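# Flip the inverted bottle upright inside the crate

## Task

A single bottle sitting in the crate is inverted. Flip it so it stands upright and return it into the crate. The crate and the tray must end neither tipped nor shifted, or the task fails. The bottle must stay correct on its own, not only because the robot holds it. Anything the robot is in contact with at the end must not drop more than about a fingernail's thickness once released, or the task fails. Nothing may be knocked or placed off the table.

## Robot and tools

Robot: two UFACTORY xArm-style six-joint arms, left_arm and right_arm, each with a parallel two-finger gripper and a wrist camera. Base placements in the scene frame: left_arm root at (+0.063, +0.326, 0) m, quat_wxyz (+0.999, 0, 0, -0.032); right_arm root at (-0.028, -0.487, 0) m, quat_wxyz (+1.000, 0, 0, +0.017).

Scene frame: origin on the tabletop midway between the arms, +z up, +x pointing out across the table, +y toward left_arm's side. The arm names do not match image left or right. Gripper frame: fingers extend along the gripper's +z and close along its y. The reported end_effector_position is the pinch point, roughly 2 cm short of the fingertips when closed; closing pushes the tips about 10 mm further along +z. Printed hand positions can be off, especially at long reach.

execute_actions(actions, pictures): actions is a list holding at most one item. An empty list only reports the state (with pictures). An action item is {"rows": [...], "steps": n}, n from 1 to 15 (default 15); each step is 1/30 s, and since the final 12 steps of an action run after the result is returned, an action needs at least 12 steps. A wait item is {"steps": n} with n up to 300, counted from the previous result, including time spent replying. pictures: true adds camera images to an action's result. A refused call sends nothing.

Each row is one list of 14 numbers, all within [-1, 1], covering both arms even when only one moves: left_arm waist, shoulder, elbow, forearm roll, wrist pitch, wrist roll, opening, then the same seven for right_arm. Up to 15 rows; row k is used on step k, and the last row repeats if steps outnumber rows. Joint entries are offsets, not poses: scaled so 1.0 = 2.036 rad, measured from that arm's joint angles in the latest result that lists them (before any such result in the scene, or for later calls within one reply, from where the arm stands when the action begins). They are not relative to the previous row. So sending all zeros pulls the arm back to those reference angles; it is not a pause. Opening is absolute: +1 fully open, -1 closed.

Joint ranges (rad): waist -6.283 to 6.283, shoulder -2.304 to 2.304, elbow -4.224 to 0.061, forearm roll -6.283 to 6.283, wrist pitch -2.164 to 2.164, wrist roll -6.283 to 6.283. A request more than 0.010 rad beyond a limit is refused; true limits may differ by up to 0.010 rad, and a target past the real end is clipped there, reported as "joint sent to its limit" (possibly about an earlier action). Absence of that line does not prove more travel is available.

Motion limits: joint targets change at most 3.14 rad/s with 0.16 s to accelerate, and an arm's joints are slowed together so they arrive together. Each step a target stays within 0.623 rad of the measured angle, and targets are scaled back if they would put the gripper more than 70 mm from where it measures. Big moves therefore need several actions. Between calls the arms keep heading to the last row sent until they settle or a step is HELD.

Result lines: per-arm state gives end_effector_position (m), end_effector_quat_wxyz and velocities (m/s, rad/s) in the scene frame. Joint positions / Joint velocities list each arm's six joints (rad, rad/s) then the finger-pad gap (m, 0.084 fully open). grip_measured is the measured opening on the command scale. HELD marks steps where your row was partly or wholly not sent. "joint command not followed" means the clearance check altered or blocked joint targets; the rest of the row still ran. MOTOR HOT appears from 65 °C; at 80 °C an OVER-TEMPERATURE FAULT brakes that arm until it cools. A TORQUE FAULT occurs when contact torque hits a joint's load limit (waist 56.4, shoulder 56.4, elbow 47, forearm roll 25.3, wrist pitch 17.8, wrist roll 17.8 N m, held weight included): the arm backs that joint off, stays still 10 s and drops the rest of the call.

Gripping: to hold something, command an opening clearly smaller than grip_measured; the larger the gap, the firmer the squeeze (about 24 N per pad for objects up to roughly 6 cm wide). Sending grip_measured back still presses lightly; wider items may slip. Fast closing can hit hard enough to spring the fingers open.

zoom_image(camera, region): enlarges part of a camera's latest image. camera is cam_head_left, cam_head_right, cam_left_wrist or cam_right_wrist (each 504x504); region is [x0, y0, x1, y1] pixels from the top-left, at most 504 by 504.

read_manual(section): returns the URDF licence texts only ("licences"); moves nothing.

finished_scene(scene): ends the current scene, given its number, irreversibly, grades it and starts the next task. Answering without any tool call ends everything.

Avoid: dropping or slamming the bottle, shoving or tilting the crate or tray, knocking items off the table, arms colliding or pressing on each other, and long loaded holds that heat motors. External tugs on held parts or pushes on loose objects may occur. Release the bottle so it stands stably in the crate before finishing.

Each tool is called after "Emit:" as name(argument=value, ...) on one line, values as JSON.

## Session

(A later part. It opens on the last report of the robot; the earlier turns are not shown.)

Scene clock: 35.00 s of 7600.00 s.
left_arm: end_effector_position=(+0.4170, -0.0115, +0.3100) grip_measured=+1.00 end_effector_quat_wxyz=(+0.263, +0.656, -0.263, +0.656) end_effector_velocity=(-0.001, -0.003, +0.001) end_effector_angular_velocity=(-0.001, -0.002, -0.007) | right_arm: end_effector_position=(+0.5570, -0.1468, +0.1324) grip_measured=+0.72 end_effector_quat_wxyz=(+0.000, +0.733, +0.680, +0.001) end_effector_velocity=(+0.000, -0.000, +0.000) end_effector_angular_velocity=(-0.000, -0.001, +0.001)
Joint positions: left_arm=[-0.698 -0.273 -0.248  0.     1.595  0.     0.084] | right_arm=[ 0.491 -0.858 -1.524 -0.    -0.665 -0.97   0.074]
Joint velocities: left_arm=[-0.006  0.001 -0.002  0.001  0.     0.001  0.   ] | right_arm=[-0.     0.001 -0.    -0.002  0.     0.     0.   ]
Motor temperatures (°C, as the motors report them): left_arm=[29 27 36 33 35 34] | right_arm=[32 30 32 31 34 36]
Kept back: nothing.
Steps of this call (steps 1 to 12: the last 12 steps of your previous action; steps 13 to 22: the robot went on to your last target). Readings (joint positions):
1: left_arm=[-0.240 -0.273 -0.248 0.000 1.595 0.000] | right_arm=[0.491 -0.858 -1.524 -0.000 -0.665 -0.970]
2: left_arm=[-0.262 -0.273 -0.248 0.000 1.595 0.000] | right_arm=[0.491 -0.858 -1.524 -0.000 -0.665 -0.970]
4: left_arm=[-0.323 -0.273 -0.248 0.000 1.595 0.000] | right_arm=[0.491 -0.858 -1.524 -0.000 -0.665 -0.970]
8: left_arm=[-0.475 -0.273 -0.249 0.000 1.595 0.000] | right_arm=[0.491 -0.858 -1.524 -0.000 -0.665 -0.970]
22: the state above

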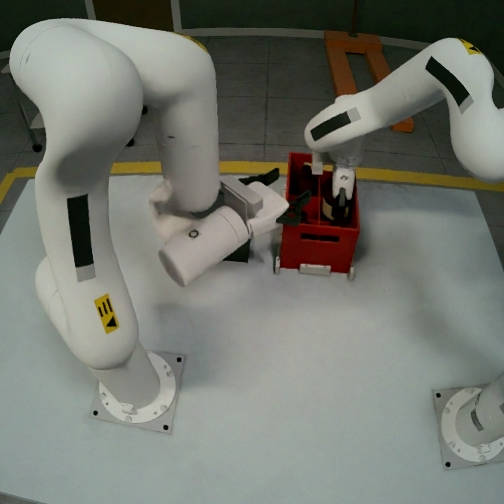

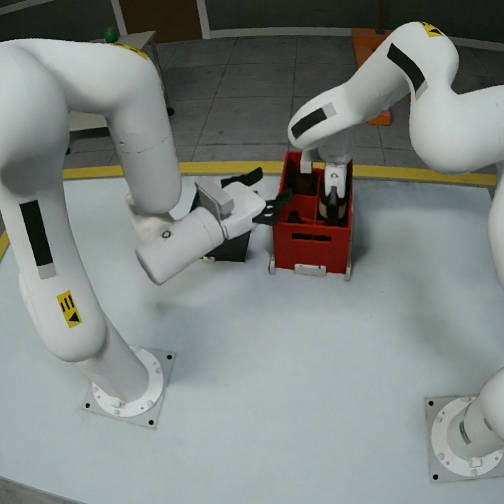

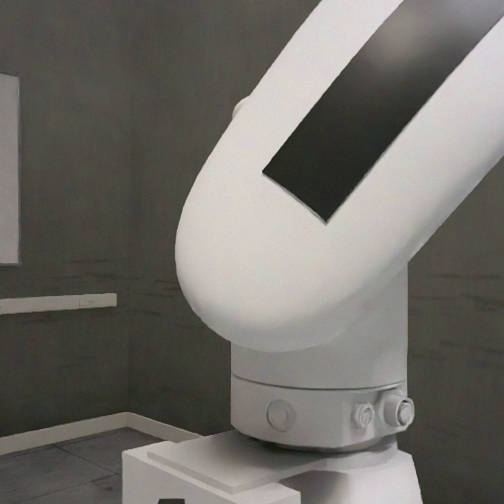

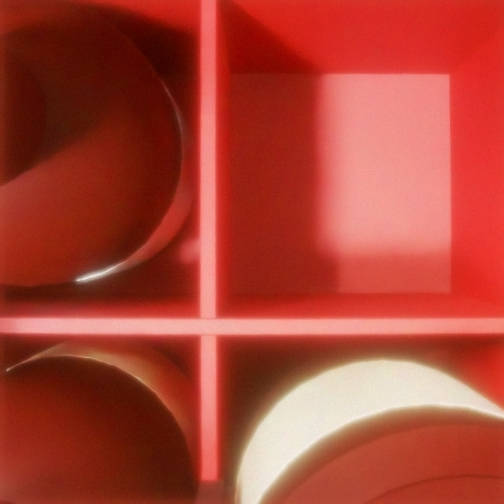

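Emit:
execute_actions(actions=[{"rows": [[0,0,0,0,0,0,1,0,0.0014,-0.0001,0,-0.0015,0,-1],[0,0,0,0,0,0,1,0,0.0035,-0.0002,0,-0.0037,0,-1],[0,0,0,0,0,0,1,0,0.007,-0.0005,0,-0.0075,0,-1],[0,0,0,0,0,0,1,0,0.0111,-0.0009,0,-0.012,0,-1],[0,0,0,0,0,0,1,0,0.0165,-0.0017,0,-0.0182,0,-1],[0,0,0,0,0,0,1,0,0.0224,-0.0027,0,-0.0251,0,-1],[0,0,0,0,0,0,1,0,0.0288,-0.0042,0,-0.033,0,-1],[0,0,0,0,0,0,1,0,0.0356,-0.0061,0,-0.0417,0,-1],[0,0,0,0,0,0,1,0,0.0428,-0.0087,0,-0.0515,0,-1],[0,0,0,0,0,0,1,0,0.0503,-0.0119,0,-0.0622,0,-1],[0,0,0,0,0,0,1,0,0.058,-0.016,0,-0.074,-0.01,-1],[0,0,0,0,0,0,1,0,0.0659,-0.0209,0,-0.0868,-0.03,-1],[0,0,0,0,0,0,1,0,0.0738,-0.027,0,-0.1008,-0.06,-1],[0,0,0,0,0,0,1,0,0.0815,-0.0342,0,-0.1157,-0.1,-1],[0,0,0,0,0,0,1,0,0.1074,-0.0758,0,-0.1833,-0.4332,-1]], "steps": 15}])

Emit:
execute_actions(actions=[{"steps": 32}], pictures=true)

Scene clock: 39.63 s of 7600.00 s.
left_arm: end_effector_position=(+0.4169, -0.0116, +0.3100) grip_measured=+1.00 end_effector_quat_wxyz=(+0.263, +0.656, -0.263, +0.656) end_effector_velocity=(+0.002, +0.003, -0.001) end_effector_angular_velocity=(+0.001, +0.001, +0.008) | right_arm: end_effector_position=(+0.5564, -0.1472, +0.1340) grip_measured=+0.72 end_effector_quat_wxyz=(+0.000, +0.733, +0.680, -0.000) end_effector_velocity=(-0.012, -0.006, +0.052) end_effector_angular_velocity=(-0.019, +0.033, -0.000)
Joint positions: left_arm=[-0.699 -0.273 -0.248  0.     1.595  0.     0.084] | right_arm=[ 0.491 -0.855 -1.523 -0.    -0.669 -0.97   0.074]
Joint velocities: left_arm=[ 0.007 -0.001  0.    -0.001 -0.    -0.     0.   ] | right_arm=[ 0.     0.083  0.012  0.    -0.109  0.    -0.   ]
Motor temperatures (°C, as the motors report them): left_arm=[29 27 36 33 35 34] | right_arm=[32 30 32 31 34 36]
Steps of this call (steps 1 to 15: the robot went on to your last target; steps 16 to 90: nothing new was sent; then 1.53 s passed at rest; steps 91 to 93: the first 3 steps of this action). Readings (joint positions):
91: left_arm=[-0.699 -0.273 -0.248 0.000 1.595 0.000] | right_arm=[0.491 -0.858 -1.524 -0.000 -0.665 -0.970]
92: left_arm=[-0.699 -0.273 -0.248 0.000 1.595 0.000] | right_arm=[0.491 -0.857 -1.524 -0.000 -0.666 -0.970]
93: the state above

Scene clock: 40.70 s of 7600.00 s.
left_arm: end_effector_position=(+0.4170, -0.0115, +0.3100) grip_measured=+1.00 end_effector_quat_wxyz=(+0.263, +0.656, -0.263, +0.656) end_effector_velocity=(+0.001, +0.001, -0.000) end_effector_angular_velocity=(-0.000, +0.001, +0.002) | right_arm: end_effector_position=(+0.5566, -0.1471, +0.3454) grip_measured=+0.72 end_effector_quat_wxyz=(+0.000, +0.373, +0.928, +0.000) end_effector_velocity=(+0.001, +0.001, +0.004) end_effector_angular_velocity=(+0.003, -0.005, +0.004)
Joint positions: left_arm=[-0.698 -0.273 -0.248  0.     1.595  0.     0.084] | right_arm=[ 0.491 -0.64  -1.678 -0.    -1.037 -1.852  0.074]
Joint velocities: left_arm=[ 0.002 -0.001 -0.    -0.     0.    -0.001  0.   ] | right_arm=[ 0.     0.003 -0.004  0.    -0.001 -0.004 -0.   ]
Motor temperatures (°C, as the motors report them): left_arm=[29 27 36 33 35 34] | right_arm=[32 30 32 31 34 36]
Kept back: nothing.
Steps of this call (steps 1 to 12: the last 12 steps of your previous action; steps 13 to 32: the robot went on to your last target). Readings (joint positions):
1: left_arm=[-0.698 -0.273 -0.248 0.000 1.595 0.000] | right_arm=[0.491 -0.851 -1.523 -0.000 -0.673 -0.970]
2: left_arm=[-0.698 -0.273 -0.248 0.000 1.595 0.000] | right_arm=[0.491 -0.845 -1.524 -0.000 -0.680 -0.970]
4: left_arm=[-0.698 -0.273 -0.248 0.000 1.595 0.000] | right_arm=[0.491 -0.828 -1.526 -0.000 -0.699 -0.970]
8: left_arm=[-0.698 -0.273 -0.248 0.000 1.595 0.000] | right_arm=[0.491 -0.778 -1.540 -0.000 -0.760 -0.971]
32: the state above

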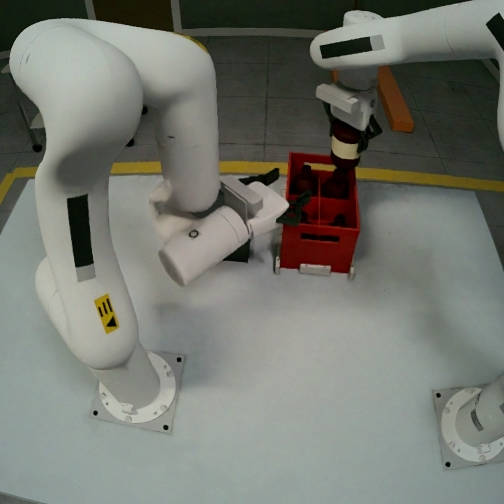

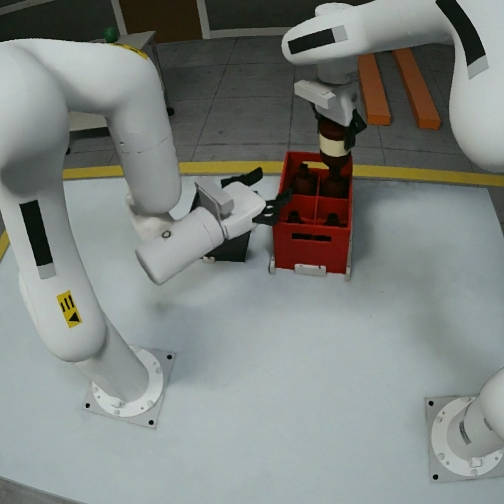

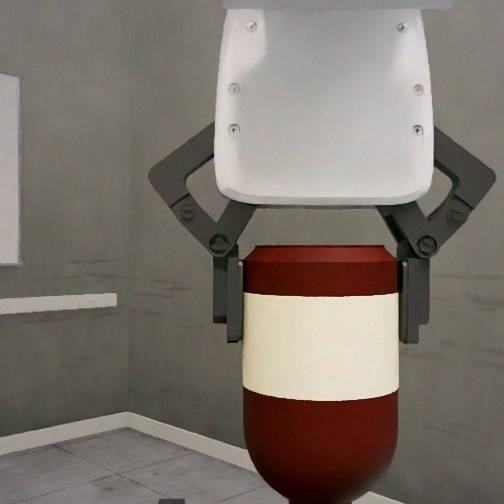

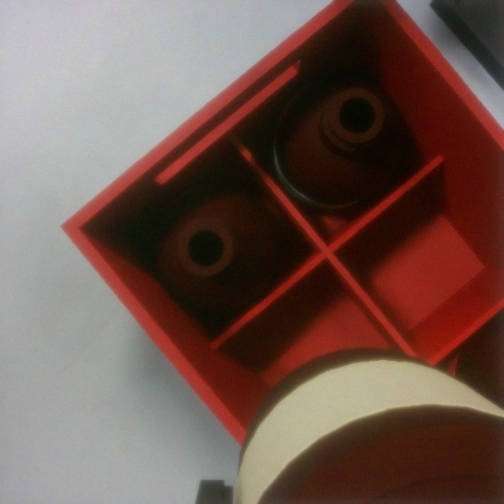

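Emit:
zoom_image(camera="cam_left_wrist", region=[140, 200, 444, 504])

Emit:
zoom_image(camera="cam_left_wrist", region=[140, 444, 260, 504])

Region (140, 200, 444, 504) of cam_left_wrist's 504x504 image, scaled by 1.658, with more detail than that image has.

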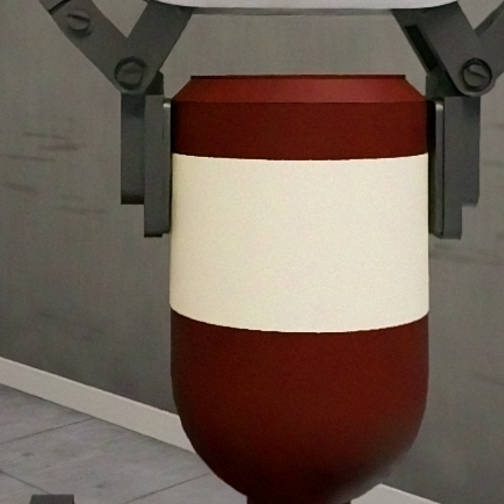

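Region (140, 444, 260, 504) of cam_left_wrist's 504x504 image, scaled by 4.200, with more detail than that image has.

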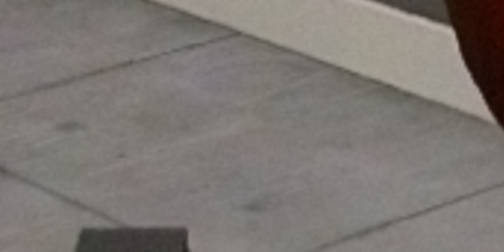

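Emit:
execute_actions(actions=[{"rows": [[-0.0001,-0.0024,-0.0045,0,-0.0021,0,1,0,0,0,0,0,0,-1],[-0.0004,-0.0071,-0.0136,0,-0.0064,0,1,0,0,0,0,0,0,-1],[-0.0008,-0.0143,-0.0271,0,-0.0129,0,1,0,0,0,0,0,0,-1],[-0.0012,-0.023,-0.0437,0,-0.0207,0,1,0,0,0,0,0,0,-1],[-0.0017,-0.0325,-0.0618,0,-0.0293,0,1,0,0,0,0,0,0,-1],[-0.0022,-0.042,-0.0799,0,-0.0379,0,1,0,0,0,0,0,0,-1],[-0.0027,-0.0515,-0.098,0,-0.0465,0,1,0,0,0,0,0,0,-1],[-0.0032,-0.0603,-0.1146,0,-0.0543,0,1,0,0,0,0,0,0,-1],[-0.0036,-0.0674,-0.1282,0,-0.0608,0,1,0,0,0,0,0,0,-1],[-0.0039,-0.073,-0.1387,0,-0.0658,0,1,0,0,0,0,0,0,-1],[-0.0041,-0.0769,-0.1463,0,-0.0694,0,1,0,0,0,0,0,0,-1],[-0.0042,-0.0793,-0.1508,0,-0.0715,0,1,0,0,0,0,0,0,-1]], "steps": 12}])

Emit:
execute_actions(actions=[{"steps": 21}], pictures=true)

Scene clock: 46.30 s of 7600.00 s.
left_arm: end_effector_position=(+0.4170, -0.0115, +0.3100) grip_measured=+1.00 end_effector_quat_wxyz=(+0.263, +0.656, -0.263, +0.656) end_effector_velocity=(+0.000, +0.001, -0.000) end_effector_angular_velocity=(+0.001, +0.000, +0.001) | right_arm: end_effector_position=(+0.5567, -0.1470, +0.3458) grip_measured=+0.72 end_effector_quat_wxyz=(+0.001, +0.372, +0.928, +0.001) end_effector_velocity=(+0.000, -0.000, +0.001) end_effector_angular_velocity=(+0.000, -0.001, -0.001)
Joint positions: left_arm=[-0.698 -0.273 -0.248  0.     1.595  0.     0.084] | right_arm=[ 0.491 -0.639 -1.678 -0.    -1.038 -1.852  0.074]
Joint velocities: left_arm=[ 0.001  0.     0.001 -0.     0.     0.001 -0.   ] | right_arm=[-0.     0.001 -0.    -0.    -0.     0.001 -0.   ]
Motor temperatures (°C, as the motors report them): left_arm=[29 27 36 33 35 34] | right_arm=[32 30 32 31 34 36]
Kept back: the last 12 steps of this action.
Steps of this call (steps 1 to 15: the robot went on to your last target; steps 16 to 90: nothing new was sent; then 2.60 s passed at rest). Readings (joint positions):
1: left_arm=[-0.698 -0.273 -0.248 0.000 1.595 0.000] | right_arm=[0.491 -0.640 -1.678 -0.000 -1.038 -1.852]
2: left_arm=[-0.698 -0.273 -0.248 0.000 1.595 0.000] | right_arm=[0.491 -0.639 -1.678 -0.000 -1.038 -1.852]
4: left_arm=[-0.698 -0.273 -0.248 0.000 1.595 0.000] | right_arm=[0.491 -0.639 -1.678 -0.000 -1.038 -1.852]
8: left_arm=[-0.698 -0.273 -0.248 0.000 1.595 0.000] | right_arm=[0.491 -0.639 -1.678 -0.000 -1.038 -1.852]
90: the state above

Scene clock: 47.00 s of 7600.00 s.
left_arm: end_effector_position=(+0.4998, -0.0976, +0.3128) grip_measured=+1.00 end_effector_quat_wxyz=(+0.266, +0.655, -0.266, +0.655) end_effector_velocity=(+0.001, -0.002, +0.001) end_effector_angular_velocity=(-0.000, -0.002, -0.001) | right_arm: end_effector_position=(+0.5566, -0.1471, +0.3454) grip_measured=+0.72 end_effector_quat_wxyz=(+0.000, +0.373, +0.928, +0.000) end_effector_velocity=(-0.000, +0.000, -0.000) end_effector_angular_velocity=(-0.001, +0.001, +0.000)
Joint positions: left_arm=[-0.707 -0.434 -0.554  0.     1.45   0.     0.084] | right_arm=[ 0.491 -0.64  -1.678 -0.    -1.037 -1.852  0.074]
Joint velocities: left_arm=[-0.    -0.002 -0.006  0.    -0.002  0.001  0.   ] | right_arm=[ 0.    -0.001 -0.    -0.    -0.     0.     0.   ]
Motor temperatures (°C, as the motors report them): left_arm=[29 27 36 33 35 34] | right_arm=[32 30 32 31 34 36]
Kept back: nothing.
Steps of this call (steps 1 to 12: the last 12 steps of your previous action; steps 13 to 21: the robot went on to your last target). Readings (joint positions):
1: left_arm=[-0.698 -0.273 -0.249 0.000 1.595 0.000] | right_arm=[0.491 -0.639 -1.678 -0.000 -1.038 -1.852]
2: left_arm=[-0.698 -0.275 -0.252 0.000 1.593 0.000] | right_arm=[0.491 -0.639 -1.678 -0.000 -1.038 -1.852]
4: left_arm=[-0.699 -0.286 -0.273 0.000 1.583 0.000] | right_arm=[0.491 -0.640 -1.678 -0.000 -1.038 -1.852]
8: left_arm=[-0.702 -0.342 -0.381 0.000 1.532 0.000] | right_arm=[0.491 -0.640 -1.678 -0.000 -1.038 -1.852]
21: the state above

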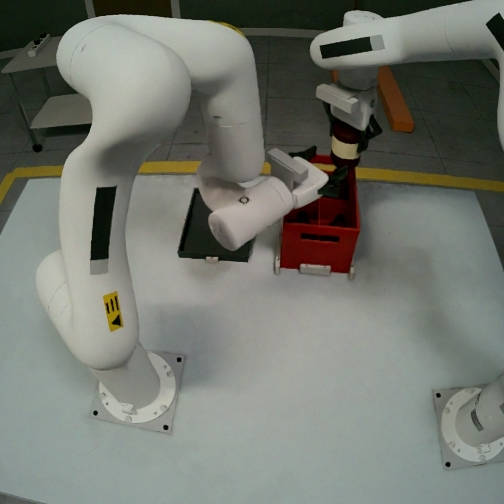

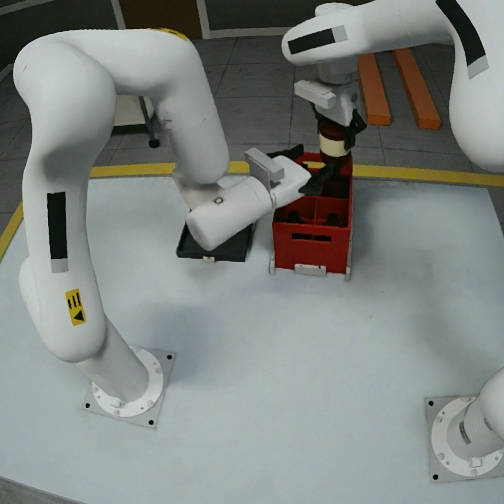

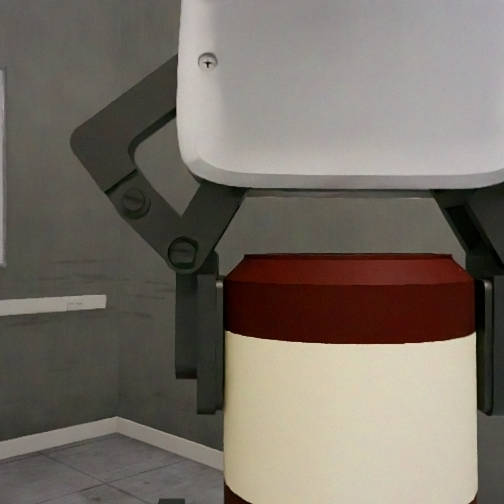

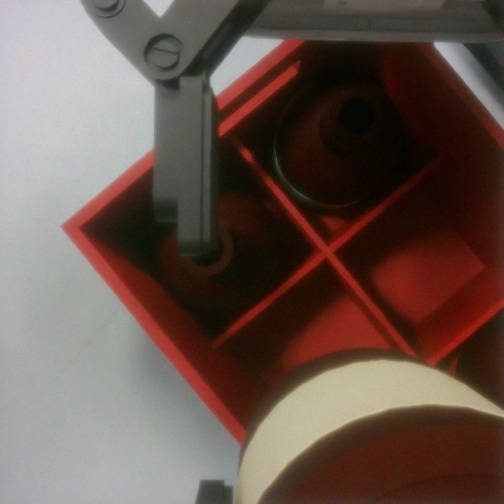

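Emit:
zoom_image(camera="cam_right_wrist", region=[130, 60, 330, 280])

Emit:
zoom_image(camera="cam_right_wrist", region=[160, 404, 310, 504])

Emit:
zoom_image(camera="cam_left_wrist", region=[140, 230, 504, 504])

Region (130, 60, 330, 280) of cam_right_wrist's 504x504 image, scaled by 2.291, with more detail than that image has; it fills the left 458 columns of this view, and the rest is white.

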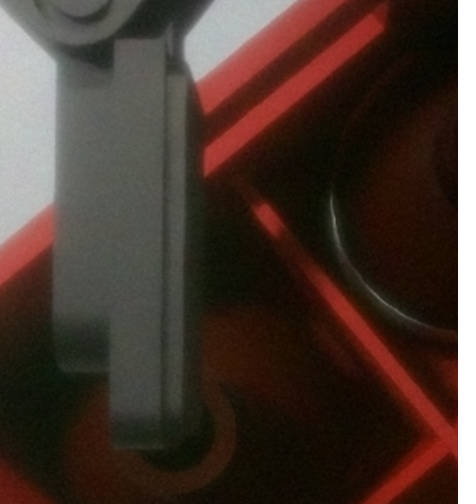

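Region (160, 404, 310, 504) of cam_right_wrist's 504x504 image, scaled by 3.360, with more detail than that image has.

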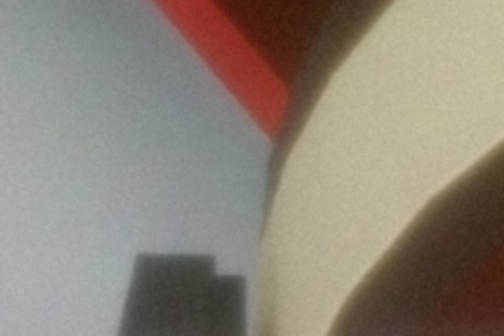

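Region (140, 230, 504, 504) of cam_left_wrist's 504x504 image, scaled by 1.385, with more detail than that image has; it fills the top 379 rows of this view, and the rest is white.

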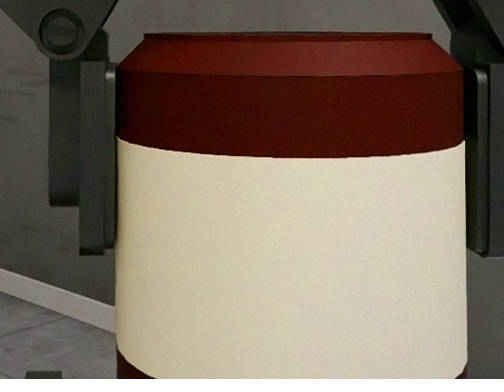

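Emit:
execute_actions(actions=[{"rows": [[0,-0.001,-0.0019,0,-0.0009,0,1,0,0,0,0,0,0,-1],[0,-0.0029,-0.0057,0,-0.0028,0,1,0,0,0,0,0,0,-1],[0,-0.0058,-0.0114,0,-0.0056,0,1,0,0,0,0,0,0,-1],[0,-0.0091,-0.018,0,-0.0088,0,1,0,0,0,0,0,0,-1],[0,-0.013,-0.0256,0,-0.0126,0,1,0,0,0,0,0,0,-1],[0,-0.0173,-0.0341,0,-0.0167,0,1,0,0,0,0,0,0,-1],[0,-0.0216,-0.0427,0,-0.0209,0,1,0,0,0,0,0,0,-1],[0,-0.0259,-0.0512,0,-0.0251,0,1,0,0,0,0,0,0,-1],[0,-0.0302,-0.0597,0,-0.0293,0,1,0,0,0,0,0,0,-1],[0,-0.0346,-0.0683,0,-0.0335,0,1,0,0,0,0,0,0,-1],[0,-0.0384,-0.0758,0,-0.0372,0,1,0,0,0,0,0,0,-1],[0,-0.0418,-0.0825,0,-0.0405,0,1,0,0,0,0,0,0,-1],[0,-0.0446,-0.0882,0,-0.0432,0,1,0,0,0,0,0,0,-1],[0,-0.0466,-0.092,0,-0.0451,0,1,0,0,0,0,0,0,-1],[0,-0.048,-0.0948,0,-0.0465,0,1,0,0,0,0,0,0,-1]], "steps": 15}])

Emit:
execute_actions(actions=[{"steps": 21}], pictures=true)

Scene clock: 53.37 s of 7600.00 s.
left_arm: end_effector_position=(+0.5014, -0.0991, +0.3128) grip_measured=+1.00 end_effector_quat_wxyz=(+0.266, +0.655, -0.266, +0.655) end_effector_velocity=(+0.039, -0.037, -0.001) end_effector_angular_velocity=(+0.005, +0.006, +0.002) | right_arm: end_effector_position=(+0.5566, -0.1471, +0.3454) grip_measured=+0.72 end_effector_quat_wxyz=(+0.000, +0.373, +0.928, +0.000) end_effector_velocity=(-0.000, +0.000, +0.000) end_effector_angular_velocity=(+0.000, -0.001, +0.000)
Joint positions: left_arm=[-0.707 -0.437 -0.56   0.     1.447  0.     0.084] | right_arm=[ 0.491 -0.64  -1.678 -0.    -1.037 -1.852  0.074]
Joint velocities: left_arm=[ 0.001 -0.075 -0.143 -0.001 -0.076 -0.     0.   ] | right_arm=[ 0.     0.001 -0.    -0.     0.    -0.    -0.   ]
Motor temperatures (°C, as the motors report them): left_arm=[29 27 36 33 35 34] | right_arm=[32 30 32 31 34 36]
Steps of this call (steps 1 to 15: the robot went on to your last target; steps 16 to 90: nothing new was sent; then 3.27 s passed at rest; steps 91 to 93: the first 3 steps of this action). Readings (joint positions):
91: left_arm=[-0.707 -0.434 -0.555 0.000 1.450 0.000] | right_arm=[0.491 -0.640 -1.678 -0.000 -1.037 -1.852]
92: left_arm=[-0.707 -0.435 -0.556 0.000 1.449 0.000] | right_arm=[0.491 -0.640 -1.678 -0.000 -1.037 -1.852]
93: the state above

Scene clock: 54.07 s of 7600.00 s.
left_arm: end_effector_position=(+0.5508, -0.1471, +0.3160) grip_measured=+1.00 end_effector_quat_wxyz=(+0.266, +0.655, -0.266, +0.655) end_effector_velocity=(+0.001, -0.001, +0.001) end_effector_angular_velocity=(-0.001, -0.001, +0.000) | right_arm: end_effector_position=(+0.5566, -0.1471, +0.3454) grip_measured=+0.72 end_effector_quat_wxyz=(+0.000, +0.373, +0.928, +0.000) end_effector_velocity=(-0.000, +0.000, -0.000) end_effector_angular_velocity=(-0.000, +0.001, +0.000)
Joint positions: left_arm=[-0.707 -0.531 -0.746  0.     1.355 -0.     0.084] | right_arm=[ 0.491 -0.64  -1.678 -0.    -1.037 -1.852  0.074]
Joint velocities: left_arm=[ 0.    -0.    -0.003  0.    -0.001  0.     0.   ] | right_arm=[ 0.    -0.001  0.     0.001 -0.    -0.     0.   ]
Motor temperatures (°C, as the motors report them): left_arm=[29 27 36 33 35 34] | right_arm=[32 30 32 31 34 36]
Kept back: nothing.
Steps of this call (steps 1 to 12: the last 12 steps of your previous action; steps 13 to 21: the robot went on to your last target). Readings (joint positions):
1: left_arm=[-0.707 -0.440 -0.566 0.000 1.444 0.000] | right_arm=[0.491 -0.640 -1.678 -0.000 -1.037 -1.852]
2: left_arm=[-0.707 -0.445 -0.575 0.000 1.439 0.000] | right_arm=[0.491 -0.640 -1.678 -0.000 -1.037 -1.852]
4: left_arm=[-0.707 -0.457 -0.601 0.000 1.427 0.000] | right_arm=[0.491 -0.640 -1.678 -0.000 -1.037 -1.852]
8: left_arm=[-0.707 -0.490 -0.666 0.000 1.395 0.000] | right_arm=[0.491 -0.640 -1.678 -0.000 -1.037 -1.852]
21: the state above

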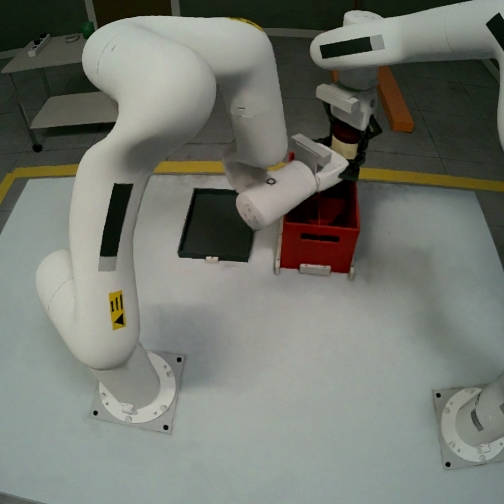

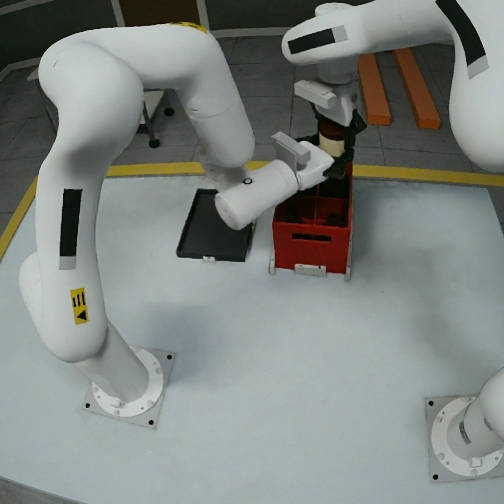

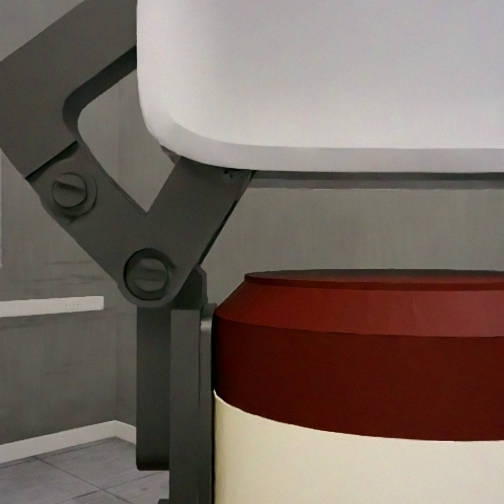

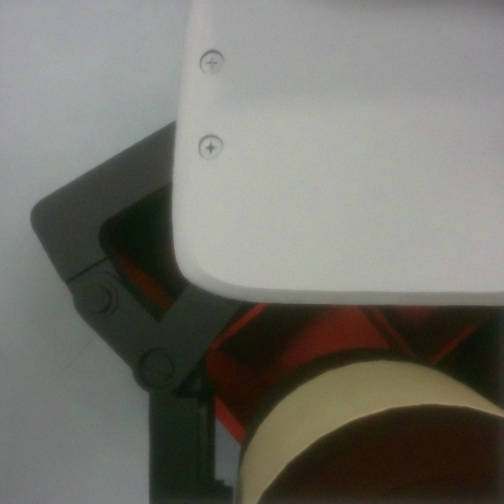

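Emit:
execute_actions(actions=[{"rows": [[0,-0.001,-0.002,0,-0.0009,0,1,0,0,0,0,0,0,-1],[0,-0.0025,-0.0046,0,-0.0021,0,1,0,0,0,0,0,0,-1],[0,-0.004,-0.0074,0,-0.0033,0,1,0,0,0,0,0,0,-1],[0,-0.0053,-0.0098,0,-0.0044,0,1,0,0,0,0,0,0,-1],[0,-0.0062,-0.0113,0,-0.005,0,1,0,0,0,0,0,0,-1],[0,-0.0062,-0.0113,0,-0.005,0,0.96,0,0,0,0,0,0,-1],[0,-0.0062,-0.0113,0,-0.005,0,0.92,0,0,0,0,0,0,-1],[0,-0.0062,-0.0113,0,-0.005,0,0.86,0,0,0,0,0,0,-1],[0,-0.0062,-0.0113,0,-0.005,0,0.8,0,0,0,0,0,0,-1],[0,-0.0062,-0.0113,0,-0.005,0,0.74,0,0,0,0,0,0,-1],[0,-0.0062,-0.0113,0,-0.005,0,0.65,0,0,0,0,0,0,-1],[0,-0.0062,-0.0113,0,-0.005,0,0.4,0,0,0,0,0,0,-1],[0,-0.0062,-0.0113,0,-0.005,0,0,0,0,0,0,0,0,-1],[0,-0.0062,-0.0113,0,-0.005,0,-0.5,0,0,0,0,0,0,-1],[0,-0.0062,-0.0113,0,-0.005,0,-1,0,0,0,0,0,0,-1]], "steps": 15}])

Emit:
execute_actions(actions=[{"steps": 18}], pictures=true)

Scene clock: 56.27 s of 7600.00 s.
left_arm: end_effector_position=(+0.5521, -0.1484, +0.3161) grip_measured=+1.00 end_effector_quat_wxyz=(+0.266, +0.655, -0.266, +0.655) end_effector_velocity=(+0.027, -0.026, -0.000) end_effector_angular_velocity=(+0.001, -0.000, +0.000) | right_arm: end_effector_position=(+0.5566, -0.1471, +0.3454) grip_measured=+0.72 end_effector_quat_wxyz=(+0.000, +0.373, +0.928, +0.000) end_effector_velocity=(+0.000, -0.000, +0.000) end_effector_angular_velocity=(+0.000, -0.001, -0.000)
Joint positions: left_arm=[-0.707 -0.534 -0.751  0.     1.353  0.     0.084] | right_arm=[ 0.491 -0.64  -1.678 -0.    -1.037 -1.852  0.074]
Joint velocities: left_arm=[ 0.    -0.058 -0.107 -0.    -0.049  0.001  0.   ] | right_arm=[-0.     0.001  0.    -0.     0.     0.     0.   ]
Motor temperatures (°C, as the motors report them): left_arm=[29 27 36 33 35 34] | right_arm=[32 30 32 31 34 36]
Steps of this call (steps 1 to 15: the robot went on to your last target; steps 16 to 63: nothing new was sent; steps 64 to 66: the first 3 steps of this action). Readings (joint positions):
64: left_arm=[-0.707 -0.531 -0.747 0.000 1.355 0.000] | right_arm=[0.491 -0.640 -1.678 -0.000 -1.037 -1.852]
65: left_arm=[-0.707 -0.532 -0.748 0.000 1.354 0.000] | right_arm=[0.491 -0.640 -1.678 -0.000 -1.037 -1.852]
66: the state above

Scene clock: 56.87 s of 7600.00 s.
left_arm: end_effector_position=(+0.5568, -0.1526, +0.3159) grip_measured=+0.72 end_effector_quat_wxyz=(+0.266, +0.655, -0.266, +0.655) end_effector_velocity=(+0.001, -0.000, +0.001) end_effector_angular_velocity=(-0.001, -0.002, +0.000) | right_arm: end_effector_position=(+0.5566, -0.1474, +0.3453) grip_measured=+0.72 end_effector_quat_wxyz=(+0.000, +0.373, +0.928, -0.000) end_effector_velocity=(-0.000, +0.000, +0.000) end_effector_angular_velocity=(+0.001, +0.000, -0.000)
Joint positions: left_arm=[-0.707 -0.544 -0.769 -0.     1.345 -0.     0.074] | right_arm=[ 0.491 -0.64  -1.678 -0.    -1.038 -1.852  0.074]
Joint velocities: left_arm=[ 0.001  0.001 -0.001  0.    -0.     0.     0.   ] | right_arm=[ 0.    -0.    -0.     0.002  0.    -0.001 -0.   ]
Motor temperatures (°C, as the motors report them): left_arm=[29 27 36 33 35 34] | right_arm=[32 30 32 31 34 36]
Kept back: nothing.
Steps of this call (steps 1 to 12: the last 12 steps of your previous action; steps 13 to 18: the robot went on to your last target). Readings (joint positions):
1: left_arm=[-0.707 -0.536 -0.755 0.000 1.351 0.000] | right_arm=[0.491 -0.640 -1.678 -0.000 -1.037 -1.852]
2: left_arm=[-0.707 -0.539 -0.760 0.000 1.349 0.000] | right_arm=[0.491 -0.640 -1.678 -0.000 -1.037 -1.852]
4: left_arm=[-0.707 -0.542 -0.767 0.000 1.346 -0.000] | right_arm=[0.491 -0.640 -1.678 -0.000 -1.038 -1.852]
8: left_arm=[-0.707 -0.544 -0.769 -0.000 1.345 -0.000] | right_arm=[0.491 -0.640 -1.678 -0.000 -1.038 -1.852]
18: the state above

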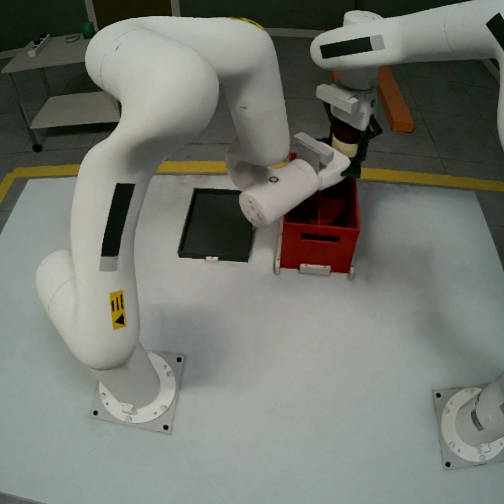

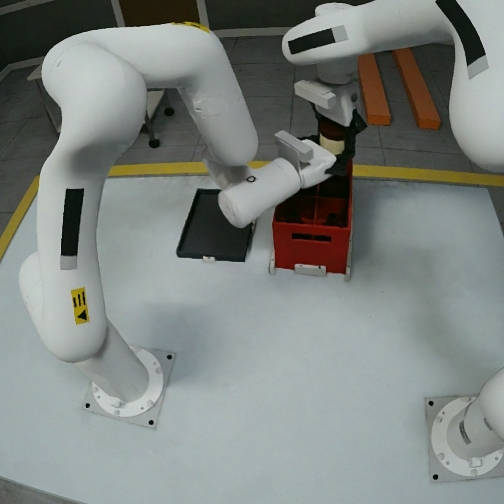

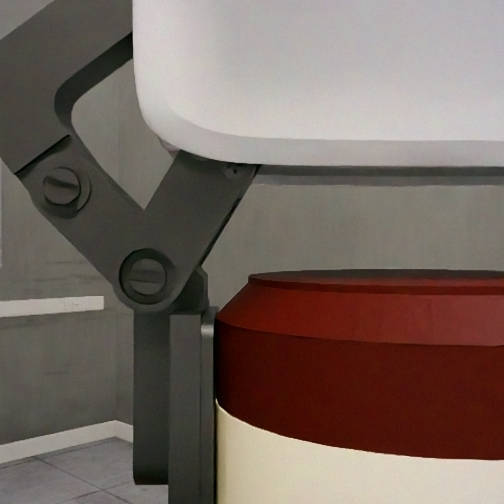

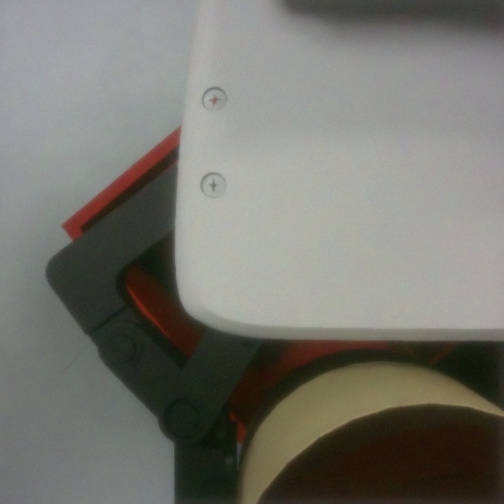

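Emit:
execute_actions(actions=[{"rows": [[0,0,0,0,0,0,-1,0,0,0,0,0,0,0.6],[0,0,0,0,0,0,-1,0,0,0,0,0,0,0.8],[0,0,0,0,0,0,-1,0,0,0,0,0,0,0.92],[0,0,0,0,0,0,-1,0,0,0,0,0,0,1],[0,0,0,0,0,0,-1,0,0,0,0,0,0,1],[0,0,0,0,0,0,-1,0,0.0008,-0.0021,0,-0.0029,0,1],[0,0,0,0,0,0,-1,0,0.0021,-0.0057,0,-0.0078,0,1],[0,0,0,0,0,0,-1,0,0.0037,-0.0109,0,-0.0146,0,1],[0,0,0,0,0,0,-1,0,0.0059,-0.0186,0,-0.0245,0,1],[0,0,0,0,0,0,-1,0,0.0081,-0.0284,0,-0.0365,0,1],[0,0,0,0,0,0,-1,0,0.0101,-0.0397,0,-0.0498,0,1],[0,0,0,0,0,0,-1,0,0.0118,-0.0535,0,-0.0653,0,1],[0,0,0,0,0,0,-1,0,0.013,-0.0702,0,-0.0832,0,1],[0,0,0,0,0,0,-1,0,0.013,-0.0895,0,-0.1025,0,1],[0,0,0,0,0,0,-1,0,0.012,-0.113,0,-0.125,0,1]], "steps": 15}])

Emit:
execute_actions(actions=[{"steps": 21}], pictures=true)

Scene clock: 60.83 s of 7600.00 s.
left_arm: end_effector_position=(+0.5567, -0.1529, +0.3161) grip_measured=+0.72 end_effector_quat_wxyz=(+0.266, +0.655, -0.266, +0.655) end_effector_velocity=(-0.004, -0.013, +0.010) end_effector_angular_velocity=(-0.004, -0.028, -0.031) | right_arm: end_effector_position=(+0.5567, -0.1470, +0.3454) grip_measured=+0.78 end_effector_quat_wxyz=(+0.000, +0.373, +0.928, +0.000) end_effector_velocity=(+0.012, +0.019, -0.003) end_effector_angular_velocity=(+0.051, -0.057, +0.002)
Joint positions: left_arm=[-0.707 -0.544 -0.769  0.     1.345  0.     0.074] | right_arm=[ 0.491 -0.64  -1.678 -0.    -1.037 -1.852  0.076]
Joint velocities: left_arm=[-0.011  0.002 -0.016  0.021  0.004  0.012 -0.001] | right_arm=[ 0.01  -0.008 -0.005  0.018  0.078 -0.001  0.169]
Motor temperatures (°C, as the motors report them): left_arm=[29 27 36 33 35 34] | right_arm=[32 30 32 31 34 36]
Steps of this call (steps 1 to 15: the robot went on to your last target; steps 16 to 90: nothing new was sent; then 0.87 s passed at rest; steps 91 to 93: the first 3 steps of this action). Readings (joint positions):
91: left_arm=[-0.707 -0.544 -0.769 0.000 1.345 -0.000] | right_arm=[0.491 -0.640 -1.678 -0.000 -1.038 -1.852]
92: left_arm=[-0.707 -0.544 -0.769 0.000 1.345 -0.000] | right_arm=[0.491 -0.640 -1.678 -0.000 -1.038 -1.852]
93: the state above

Scene clock: 61.53 s of 7600.00 s.
left_arm: end_effector_position=(+0.5568, -0.1526, +0.3159) grip_measured=+0.72 end_effector_quat_wxyz=(+0.266, +0.655, -0.266, +0.655) end_effector_velocity=(-0.000, -0.000, -0.001) end_effector_angular_velocity=(+0.002, +0.001, -0.000) | right_arm: end_effector_position=(+0.5564, -0.1475, +0.4639) grip_measured=+1.00 end_effector_quat_wxyz=(-0.000, +0.373, +0.928, -0.001) end_effector_velocity=(-0.001, -0.001, -0.001) end_effector_angular_velocity=(-0.005, +0.008, -0.001)
Joint positions: left_arm=[-0.707 -0.544 -0.769 -0.     1.345 -0.     0.074] | right_arm=[ 0.491 -0.616 -1.906 -0.    -1.292 -1.852  0.084]
Joint velocities: left_arm=[-0.001 -0.001  0.    -0.    -0.     0.001  0.   ] | right_arm=[-0.    -0.003 -0.003 -0.    -0.009  0.001  0.   ]
Motor temperatures (°C, as the motors report them): left_arm=[29 27 36 33 35 34] | right_arm=[32 30 32 31 34 36]
Kept back: nothing.
Steps of this call (steps 1 to 12: the last 12 steps of your previous action; steps 13 to 21: the robot went on to your last target). Readings (joint positions):
1: left_arm=[-0.708 -0.544 -0.770 0.001 1.345 0.000] | right_arm=[0.492 -0.640 -1.679 0.000 -1.035 -1.852]
2: left_arm=[-0.708 -0.544 -0.770 0.001 1.345 0.001] | right_arm=[0.492 -0.640 -1.679 0.001 -1.034 -1.852]
4: left_arm=[-0.708 -0.544 -0.770 0.001 1.345 0.000] | right_arm=[0.492 -0.639 -1.681 0.001 -1.037 -1.852]
8: left_arm=[-0.707 -0.544 -0.769 0.001 1.345 0.000] | right_arm=[0.491 -0.630 -1.711 -0.000 -1.081 -1.852]
21: the state above

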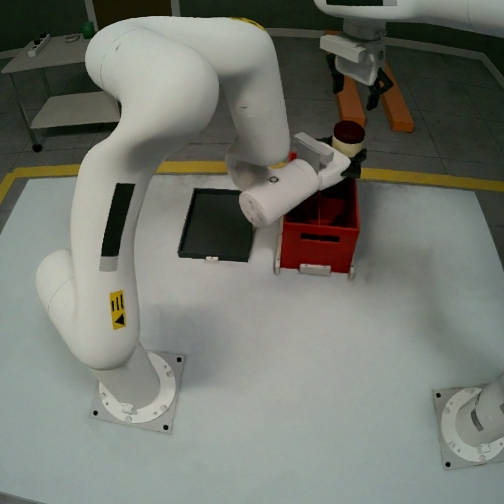

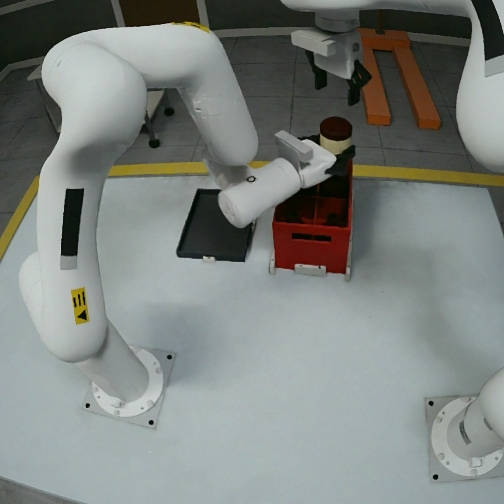

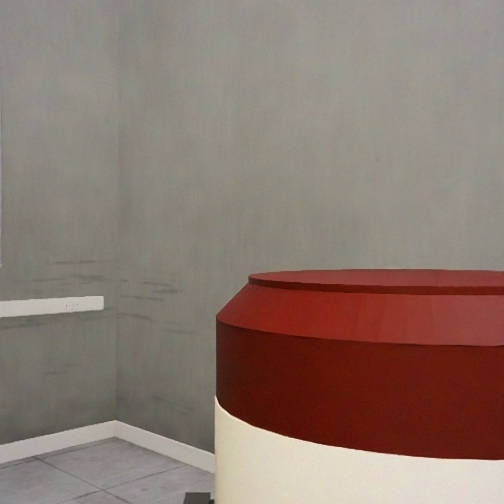

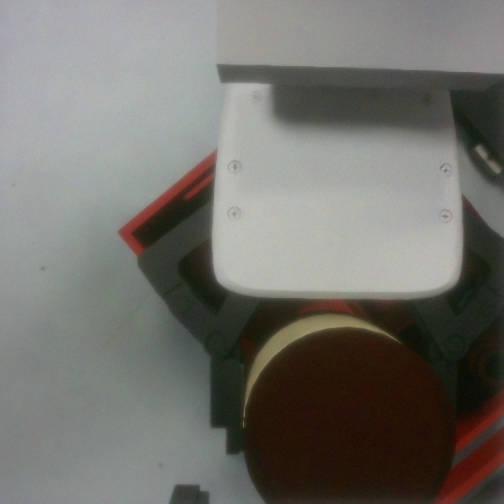

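The handover held. Now I'll roll the left wrist 180°.

Emit:
execute_actions(actions=[{"rows": [[0,0,0,0,0,0.01,-1,0,0,0,0,0,0,1],[0,0,0,0,0,0.03,-1,0,0,0,0,0,0,1],[0,0,0,0,0,0.06,-1,0,0,0,0,0,0,1],[0,0,0,0,0,0.1,-1,0,0,0,0,0,0,1],[0,0,0,0,0,0.15,-1,0,0,0,0,0,0,1],[0,0,0,0,0,1,-1,0,0,0,0,0,0,1]], "steps": 12}])

Emit:
execute_actions(actions=[{"steps": 18}])

Scene clock: 62.13 s of 7600.00 s.
left_arm: end_effector_position=(+0.5568, -0.1526, +0.3159) grip_measured=+0.72 end_effector_quat_wxyz=(+0.266, +0.655, -0.266, +0.655) end_effector_velocity=(+0.000, -0.000, +0.000) end_effector_angular_velocity=(-0.001, +0.000, +0.000) | right_arm: end_effector_position=(+0.5565, -0.1474, +0.4653) grip_measured=+1.00 end_effector_quat_wxyz=(+0.000, +0.373, +0.928, -0.000) end_effector_velocity=(+0.000, -0.000, +0.001) end_effector_angular_velocity=(-0.000, -0.001, -0.000)
Joint positions: left_arm=[-0.707 -0.544 -0.769 -0.     1.345 -0.     0.074] | right_arm=[ 0.491 -0.615 -1.908 -0.    -1.293 -1.852  0.084]
Joint velocities: left_arm=[ 0.    -0.    -0.     0.    -0.    -0.001 -0.   ] | right_arm=[-0.     0.001 -0.    -0.001  0.    -0.     0.   ]
Motor temperatures (°C, as the motors report them): left_arm=[29 27 36 33 35 34] | right_arm=[32 30 32 31 34 36]
Kept back: the last 12 steps of this action.
Steps of this call (steps 1 to 18: the robot went on to your last target). Readings (joint positions):
1: left_arm=[-0.707 -0.544 -0.769 -0.000 1.345 -0.000] | right_arm=[0.491 -0.616 -1.906 -0.000 -1.292 -1.852]
2: left_arm=[-0.707 -0.544 -0.769 -0.000 1.345 -0.000] | right_arm=[0.491 -0.616 -1.906 -0.000 -1.292 -1.852]
4: left_arm=[-0.707 -0.544 -0.769 -0.000 1.345 -0.000] | right_arm=[0.491 -0.616 -1.907 -0.000 -1.292 -1.852]
8: left_arm=[-0.707 -0.544 -0.769 -0.000 1.345 -0.000] | right_arm=[0.491 -0.615 -1.908 -0.000 -1.292 -1.852]
18: the state above

Scene clock: 62.73 s of 7600.00 s.
left_arm: end_effector_position=(+0.5568, -0.1526, +0.3159) grip_measured=+0.72 end_effector_quat_wxyz=(-0.189, +0.358, -0.610, +0.681) end_effector_velocity=(-0.001, -0.000, -0.001) end_effector_angular_velocity=(+2.243, -2.175, -0.002) | right_arm: end_effector_position=(+0.5564, -0.1475, +0.4640) grip_measured=+1.00 end_effector_quat_wxyz=(-0.000, +0.373, +0.928, -0.001) end_effector_velocity=(+0.000, +0.000, -0.000) end_effector_angular_velocity=(-0.000, -0.000, +0.001)
Joint positions: left_arm=[-0.707 -0.544 -0.769 -0.     1.345  1.31   0.074] | right_arm=[ 0.491 -0.616 -1.906 -0.    -1.292 -1.852  0.084]
Joint velocities: left_arm=[-0.001  0.     0.001  0.    -0.     3.124  0.   ] | right_arm=[ 0.    -0.    -0.    -0.    -0.    -0.001 -0.   ]
Motor temperatures (°C, as the motors report them): left_arm=[29 27 36 33 35 34] | right_arm=[32 30 32 31 34 36]
Kept back: nothing.
From where the robot then was, a joint's target lay farther than a number of 1.0 reaches, so one or more steps of this call were cut to that.
Steps of this call (steps 1 to 12: the last 12 steps of your previous action; steps 13 to 18: the robot went on to your last target). Readings (joint positions):
1: left_arm=[-0.707 -0.544 -0.769 -0.000 1.345 0.001] | right_arm=[0.491 -0.615 -1.908 -0.000 -1.292 -1.852]
2: left_arm=[-0.707 -0.544 -0.769 -0.000 1.345 0.007] | right_arm=[0.491 -0.615 -1.907 -0.000 -1.292 -1.852]
4: left_arm=[-0.707 -0.544 -0.769 -0.000 1.345 0.049] | right_arm=[0.491 -0.616 -1.906 -0.000 -1.292 -1.852]
8: left_arm=[-0.707 -0.544 -0.769 -0.000 1.345 0.286] | right_arm=[0.491 -0.616 -1.906 -0.000 -1.292 -1.852]
18: the state above

Emit:
execute_actions(actions=[{"rows": [[0,0,0,0,0,0.8996,-1,0,0,0,0,0,0,1]], "steps": 12}])

Emit:
execute_actions(actions=[{"steps": 24}], pictures=true)

Scene clock: 63.00 s of 7600.00 s.
left_arm: end_effector_position=(+0.5568, -0.1526, +0.3159) grip_measured=+0.72 end_effector_quat_wxyz=(+0.406, -0.133, +0.695, -0.579) end_effector_velocity=(+0.000, +0.001, +0.000) end_effector_angular_velocity=(+0.611, -0.593, +0.001) | right_arm: end_effector_position=(+0.5564, -0.1475, +0.4640) grip_measured=+1.00 end_effector_quat_wxyz=(-0.000, +0.373, +0.928, -0.001) end_effector_velocity=(+0.000, +0.000, -0.000) end_effector_angular_velocity=(-0.000, +0.000, +0.000)
Joint positions: left_arm=[-0.707 -0.544 -0.769 -0.     1.345  1.994  0.074] | right_arm=[ 0.491 -0.616 -1.906 -0.    -1.292 -1.852  0.084]
Joint velocities: left_arm=[ 0.001  0.001  0.001 -0.     0.     0.851 -0.   ] | right_arm=[ 0.    -0.001 -0.    -0.     0.    -0.    -0.   ]
Motor temperatures (°C, as the motors report them): left_arm=[29 27 36 33 35 34] | right_arm=[32 30 32 31 34 36]
Kept back: the last 12 steps of this action.
Steps of this call (steps 1 to 8: the robot went on to your last target). Readings (joint positions):
1: left_arm=[-0.707 -0.544 -0.769 -0.000 1.345 1.415] | right_arm=[0.491 -0.616 -1.906 -0.000 -1.292 -1.852]
2: left_arm=[-0.707 -0.544 -0.769 -0.000 1.345 1.519] | right_arm=[0.491 -0.616 -1.906 -0.000 -1.292 -1.852]
4: left_arm=[-0.707 -0.544 -0.769 -0.000 1.345 1.727] | right_arm=[0.491 -0.616 -1.906 -0.000 -1.292 -1.852]
8: the state above

Scene clock: 63.80 s of 7600.00 s.
left_arm: end_effector_position=(+0.5568, -0.1527, +0.3159) grip_measured=+0.72 end_effector_quat_wxyz=(+0.655, +0.265, +0.656, -0.266) end_effector_velocity=(-0.001, -0.000, -0.002) end_effector_angular_velocity=(+0.006, -0.002, -0.001) | right_arm: end_effector_position=(+0.5564, -0.1475, +0.4640) grip_measured=+1.00 end_effector_quat_wxyz=(-0.000, +0.373, +0.928, -0.001) end_effector_velocity=(+0.000, -0.000, +0.001) end_effector_angular_velocity=(-0.000, -0.002, +0.000)
Joint positions: left_arm=[-0.707 -0.544 -0.769 -0.     1.345  3.141  0.074] | right_arm=[ 0.491 -0.616 -1.906 -0.    -1.292 -1.852  0.084]
Joint velocities: left_arm=[-0.001 -0.002  0.001  0.     0.     0.005  0.   ] | right_arm=[-0.     0.001 -0.    -0.001 -0.    -0.    -0.   ]
Motor temperatures (°C, as the motors report them): left_arm=[29 27 36 33 35 34] | right_arm=[32 30 32 31 34 36]
Kept back: nothing.
Steps of this call (steps 1 to 12: the last 12 steps of your previous action; steps 13 to 24: the robot went on to your last target). Readings (joint positions):
1: left_arm=[-0.707 -0.544 -0.769 -0.000 1.345 2.015] | right_arm=[0.491 -0.616 -1.906 -0.000 -1.292 -1.852]
2: left_arm=[-0.707 -0.544 -0.769 -0.000 1.345 2.035] | right_arm=[0.491 -0.616 -1.906 -0.000 -1.292 -1.852]
4: left_arm=[-0.707 -0.544 -0.769 -0.000 1.345 2.112] | right_arm=[0.491 -0.616 -1.906 -0.000 -1.292 -1.852]
8: left_arm=[-0.707 -0.544 -0.769 -0.000 1.345 2.455] | right_arm=[0.491 -0.616 -1.906 -0.000 -1.292 -1.852]
24: the state above

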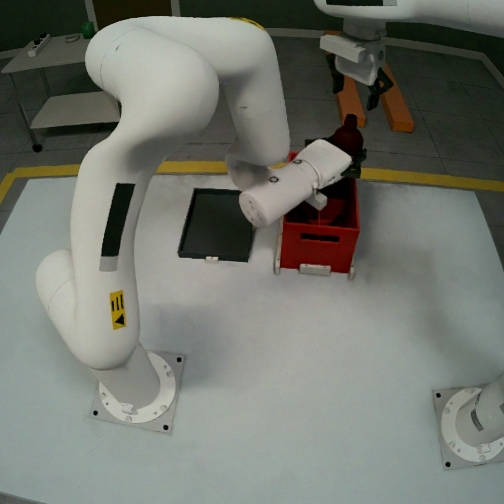

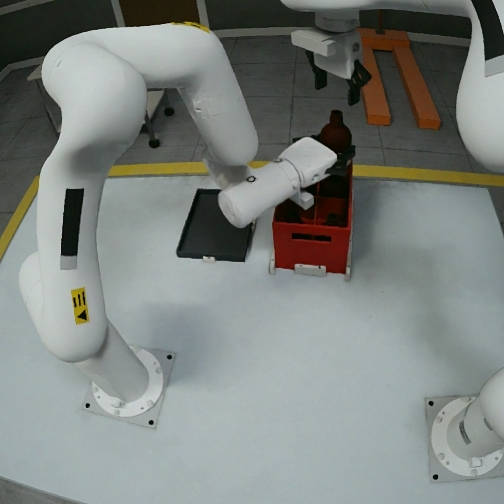

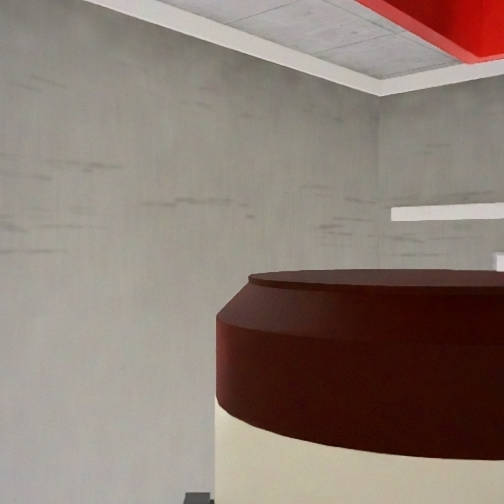

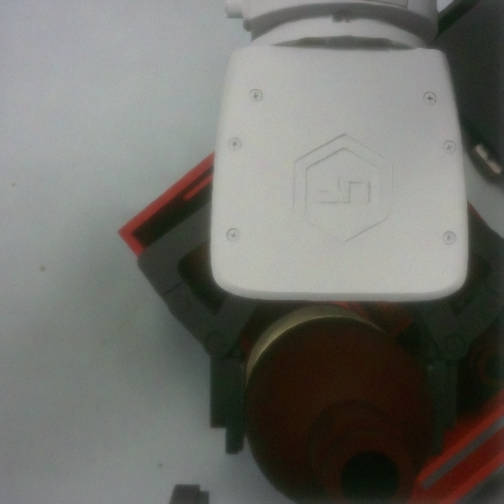

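Emit:
zoom_image(camera="cam_right_wrist", region=[230, 300, 470, 504])

Emit:
zoom_image(camera="cam_head_right", region=[280, 50, 400, 190])

Emit:
zoom_image(camera="cam_head_left", region=[290, 50, 410, 190])

Region (230, 300, 470, 504) of cam_right_wrist's 504x504 image, scaled by 2.100, with more detail than that image has; it fills the top 428 rows of this view, and the rest is white.

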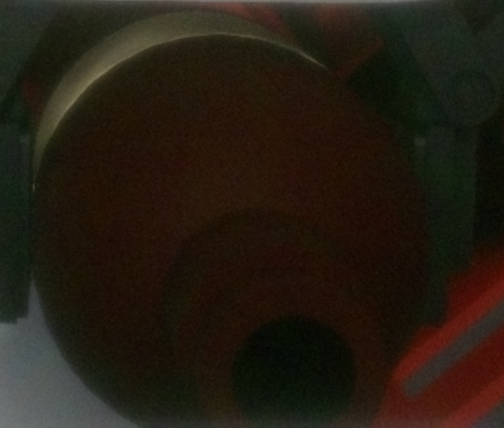

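Region (280, 50, 400, 190) of cam_head_right's 504x504 image, scaled by 3.600, with more detail than that image has; it fills the left 432 columns of this view, and the rest is white.

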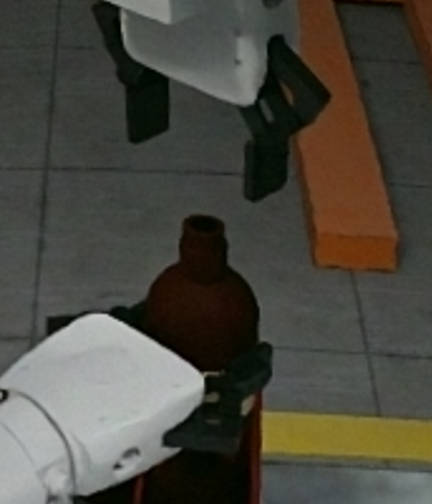

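Region (290, 50, 410, 190) of cam_head_left's 504x504 image, scaled by 3.600, with more detail than that image has; it fills the left 432 columns of this view, and the rest is white.

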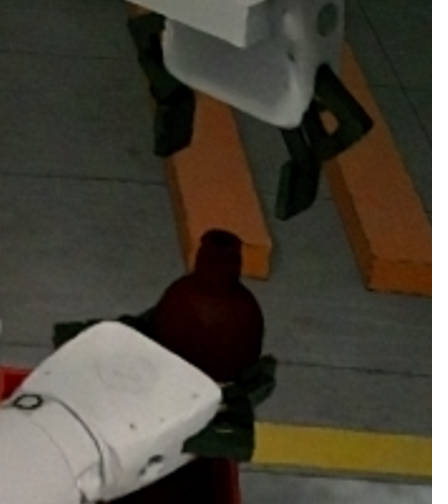

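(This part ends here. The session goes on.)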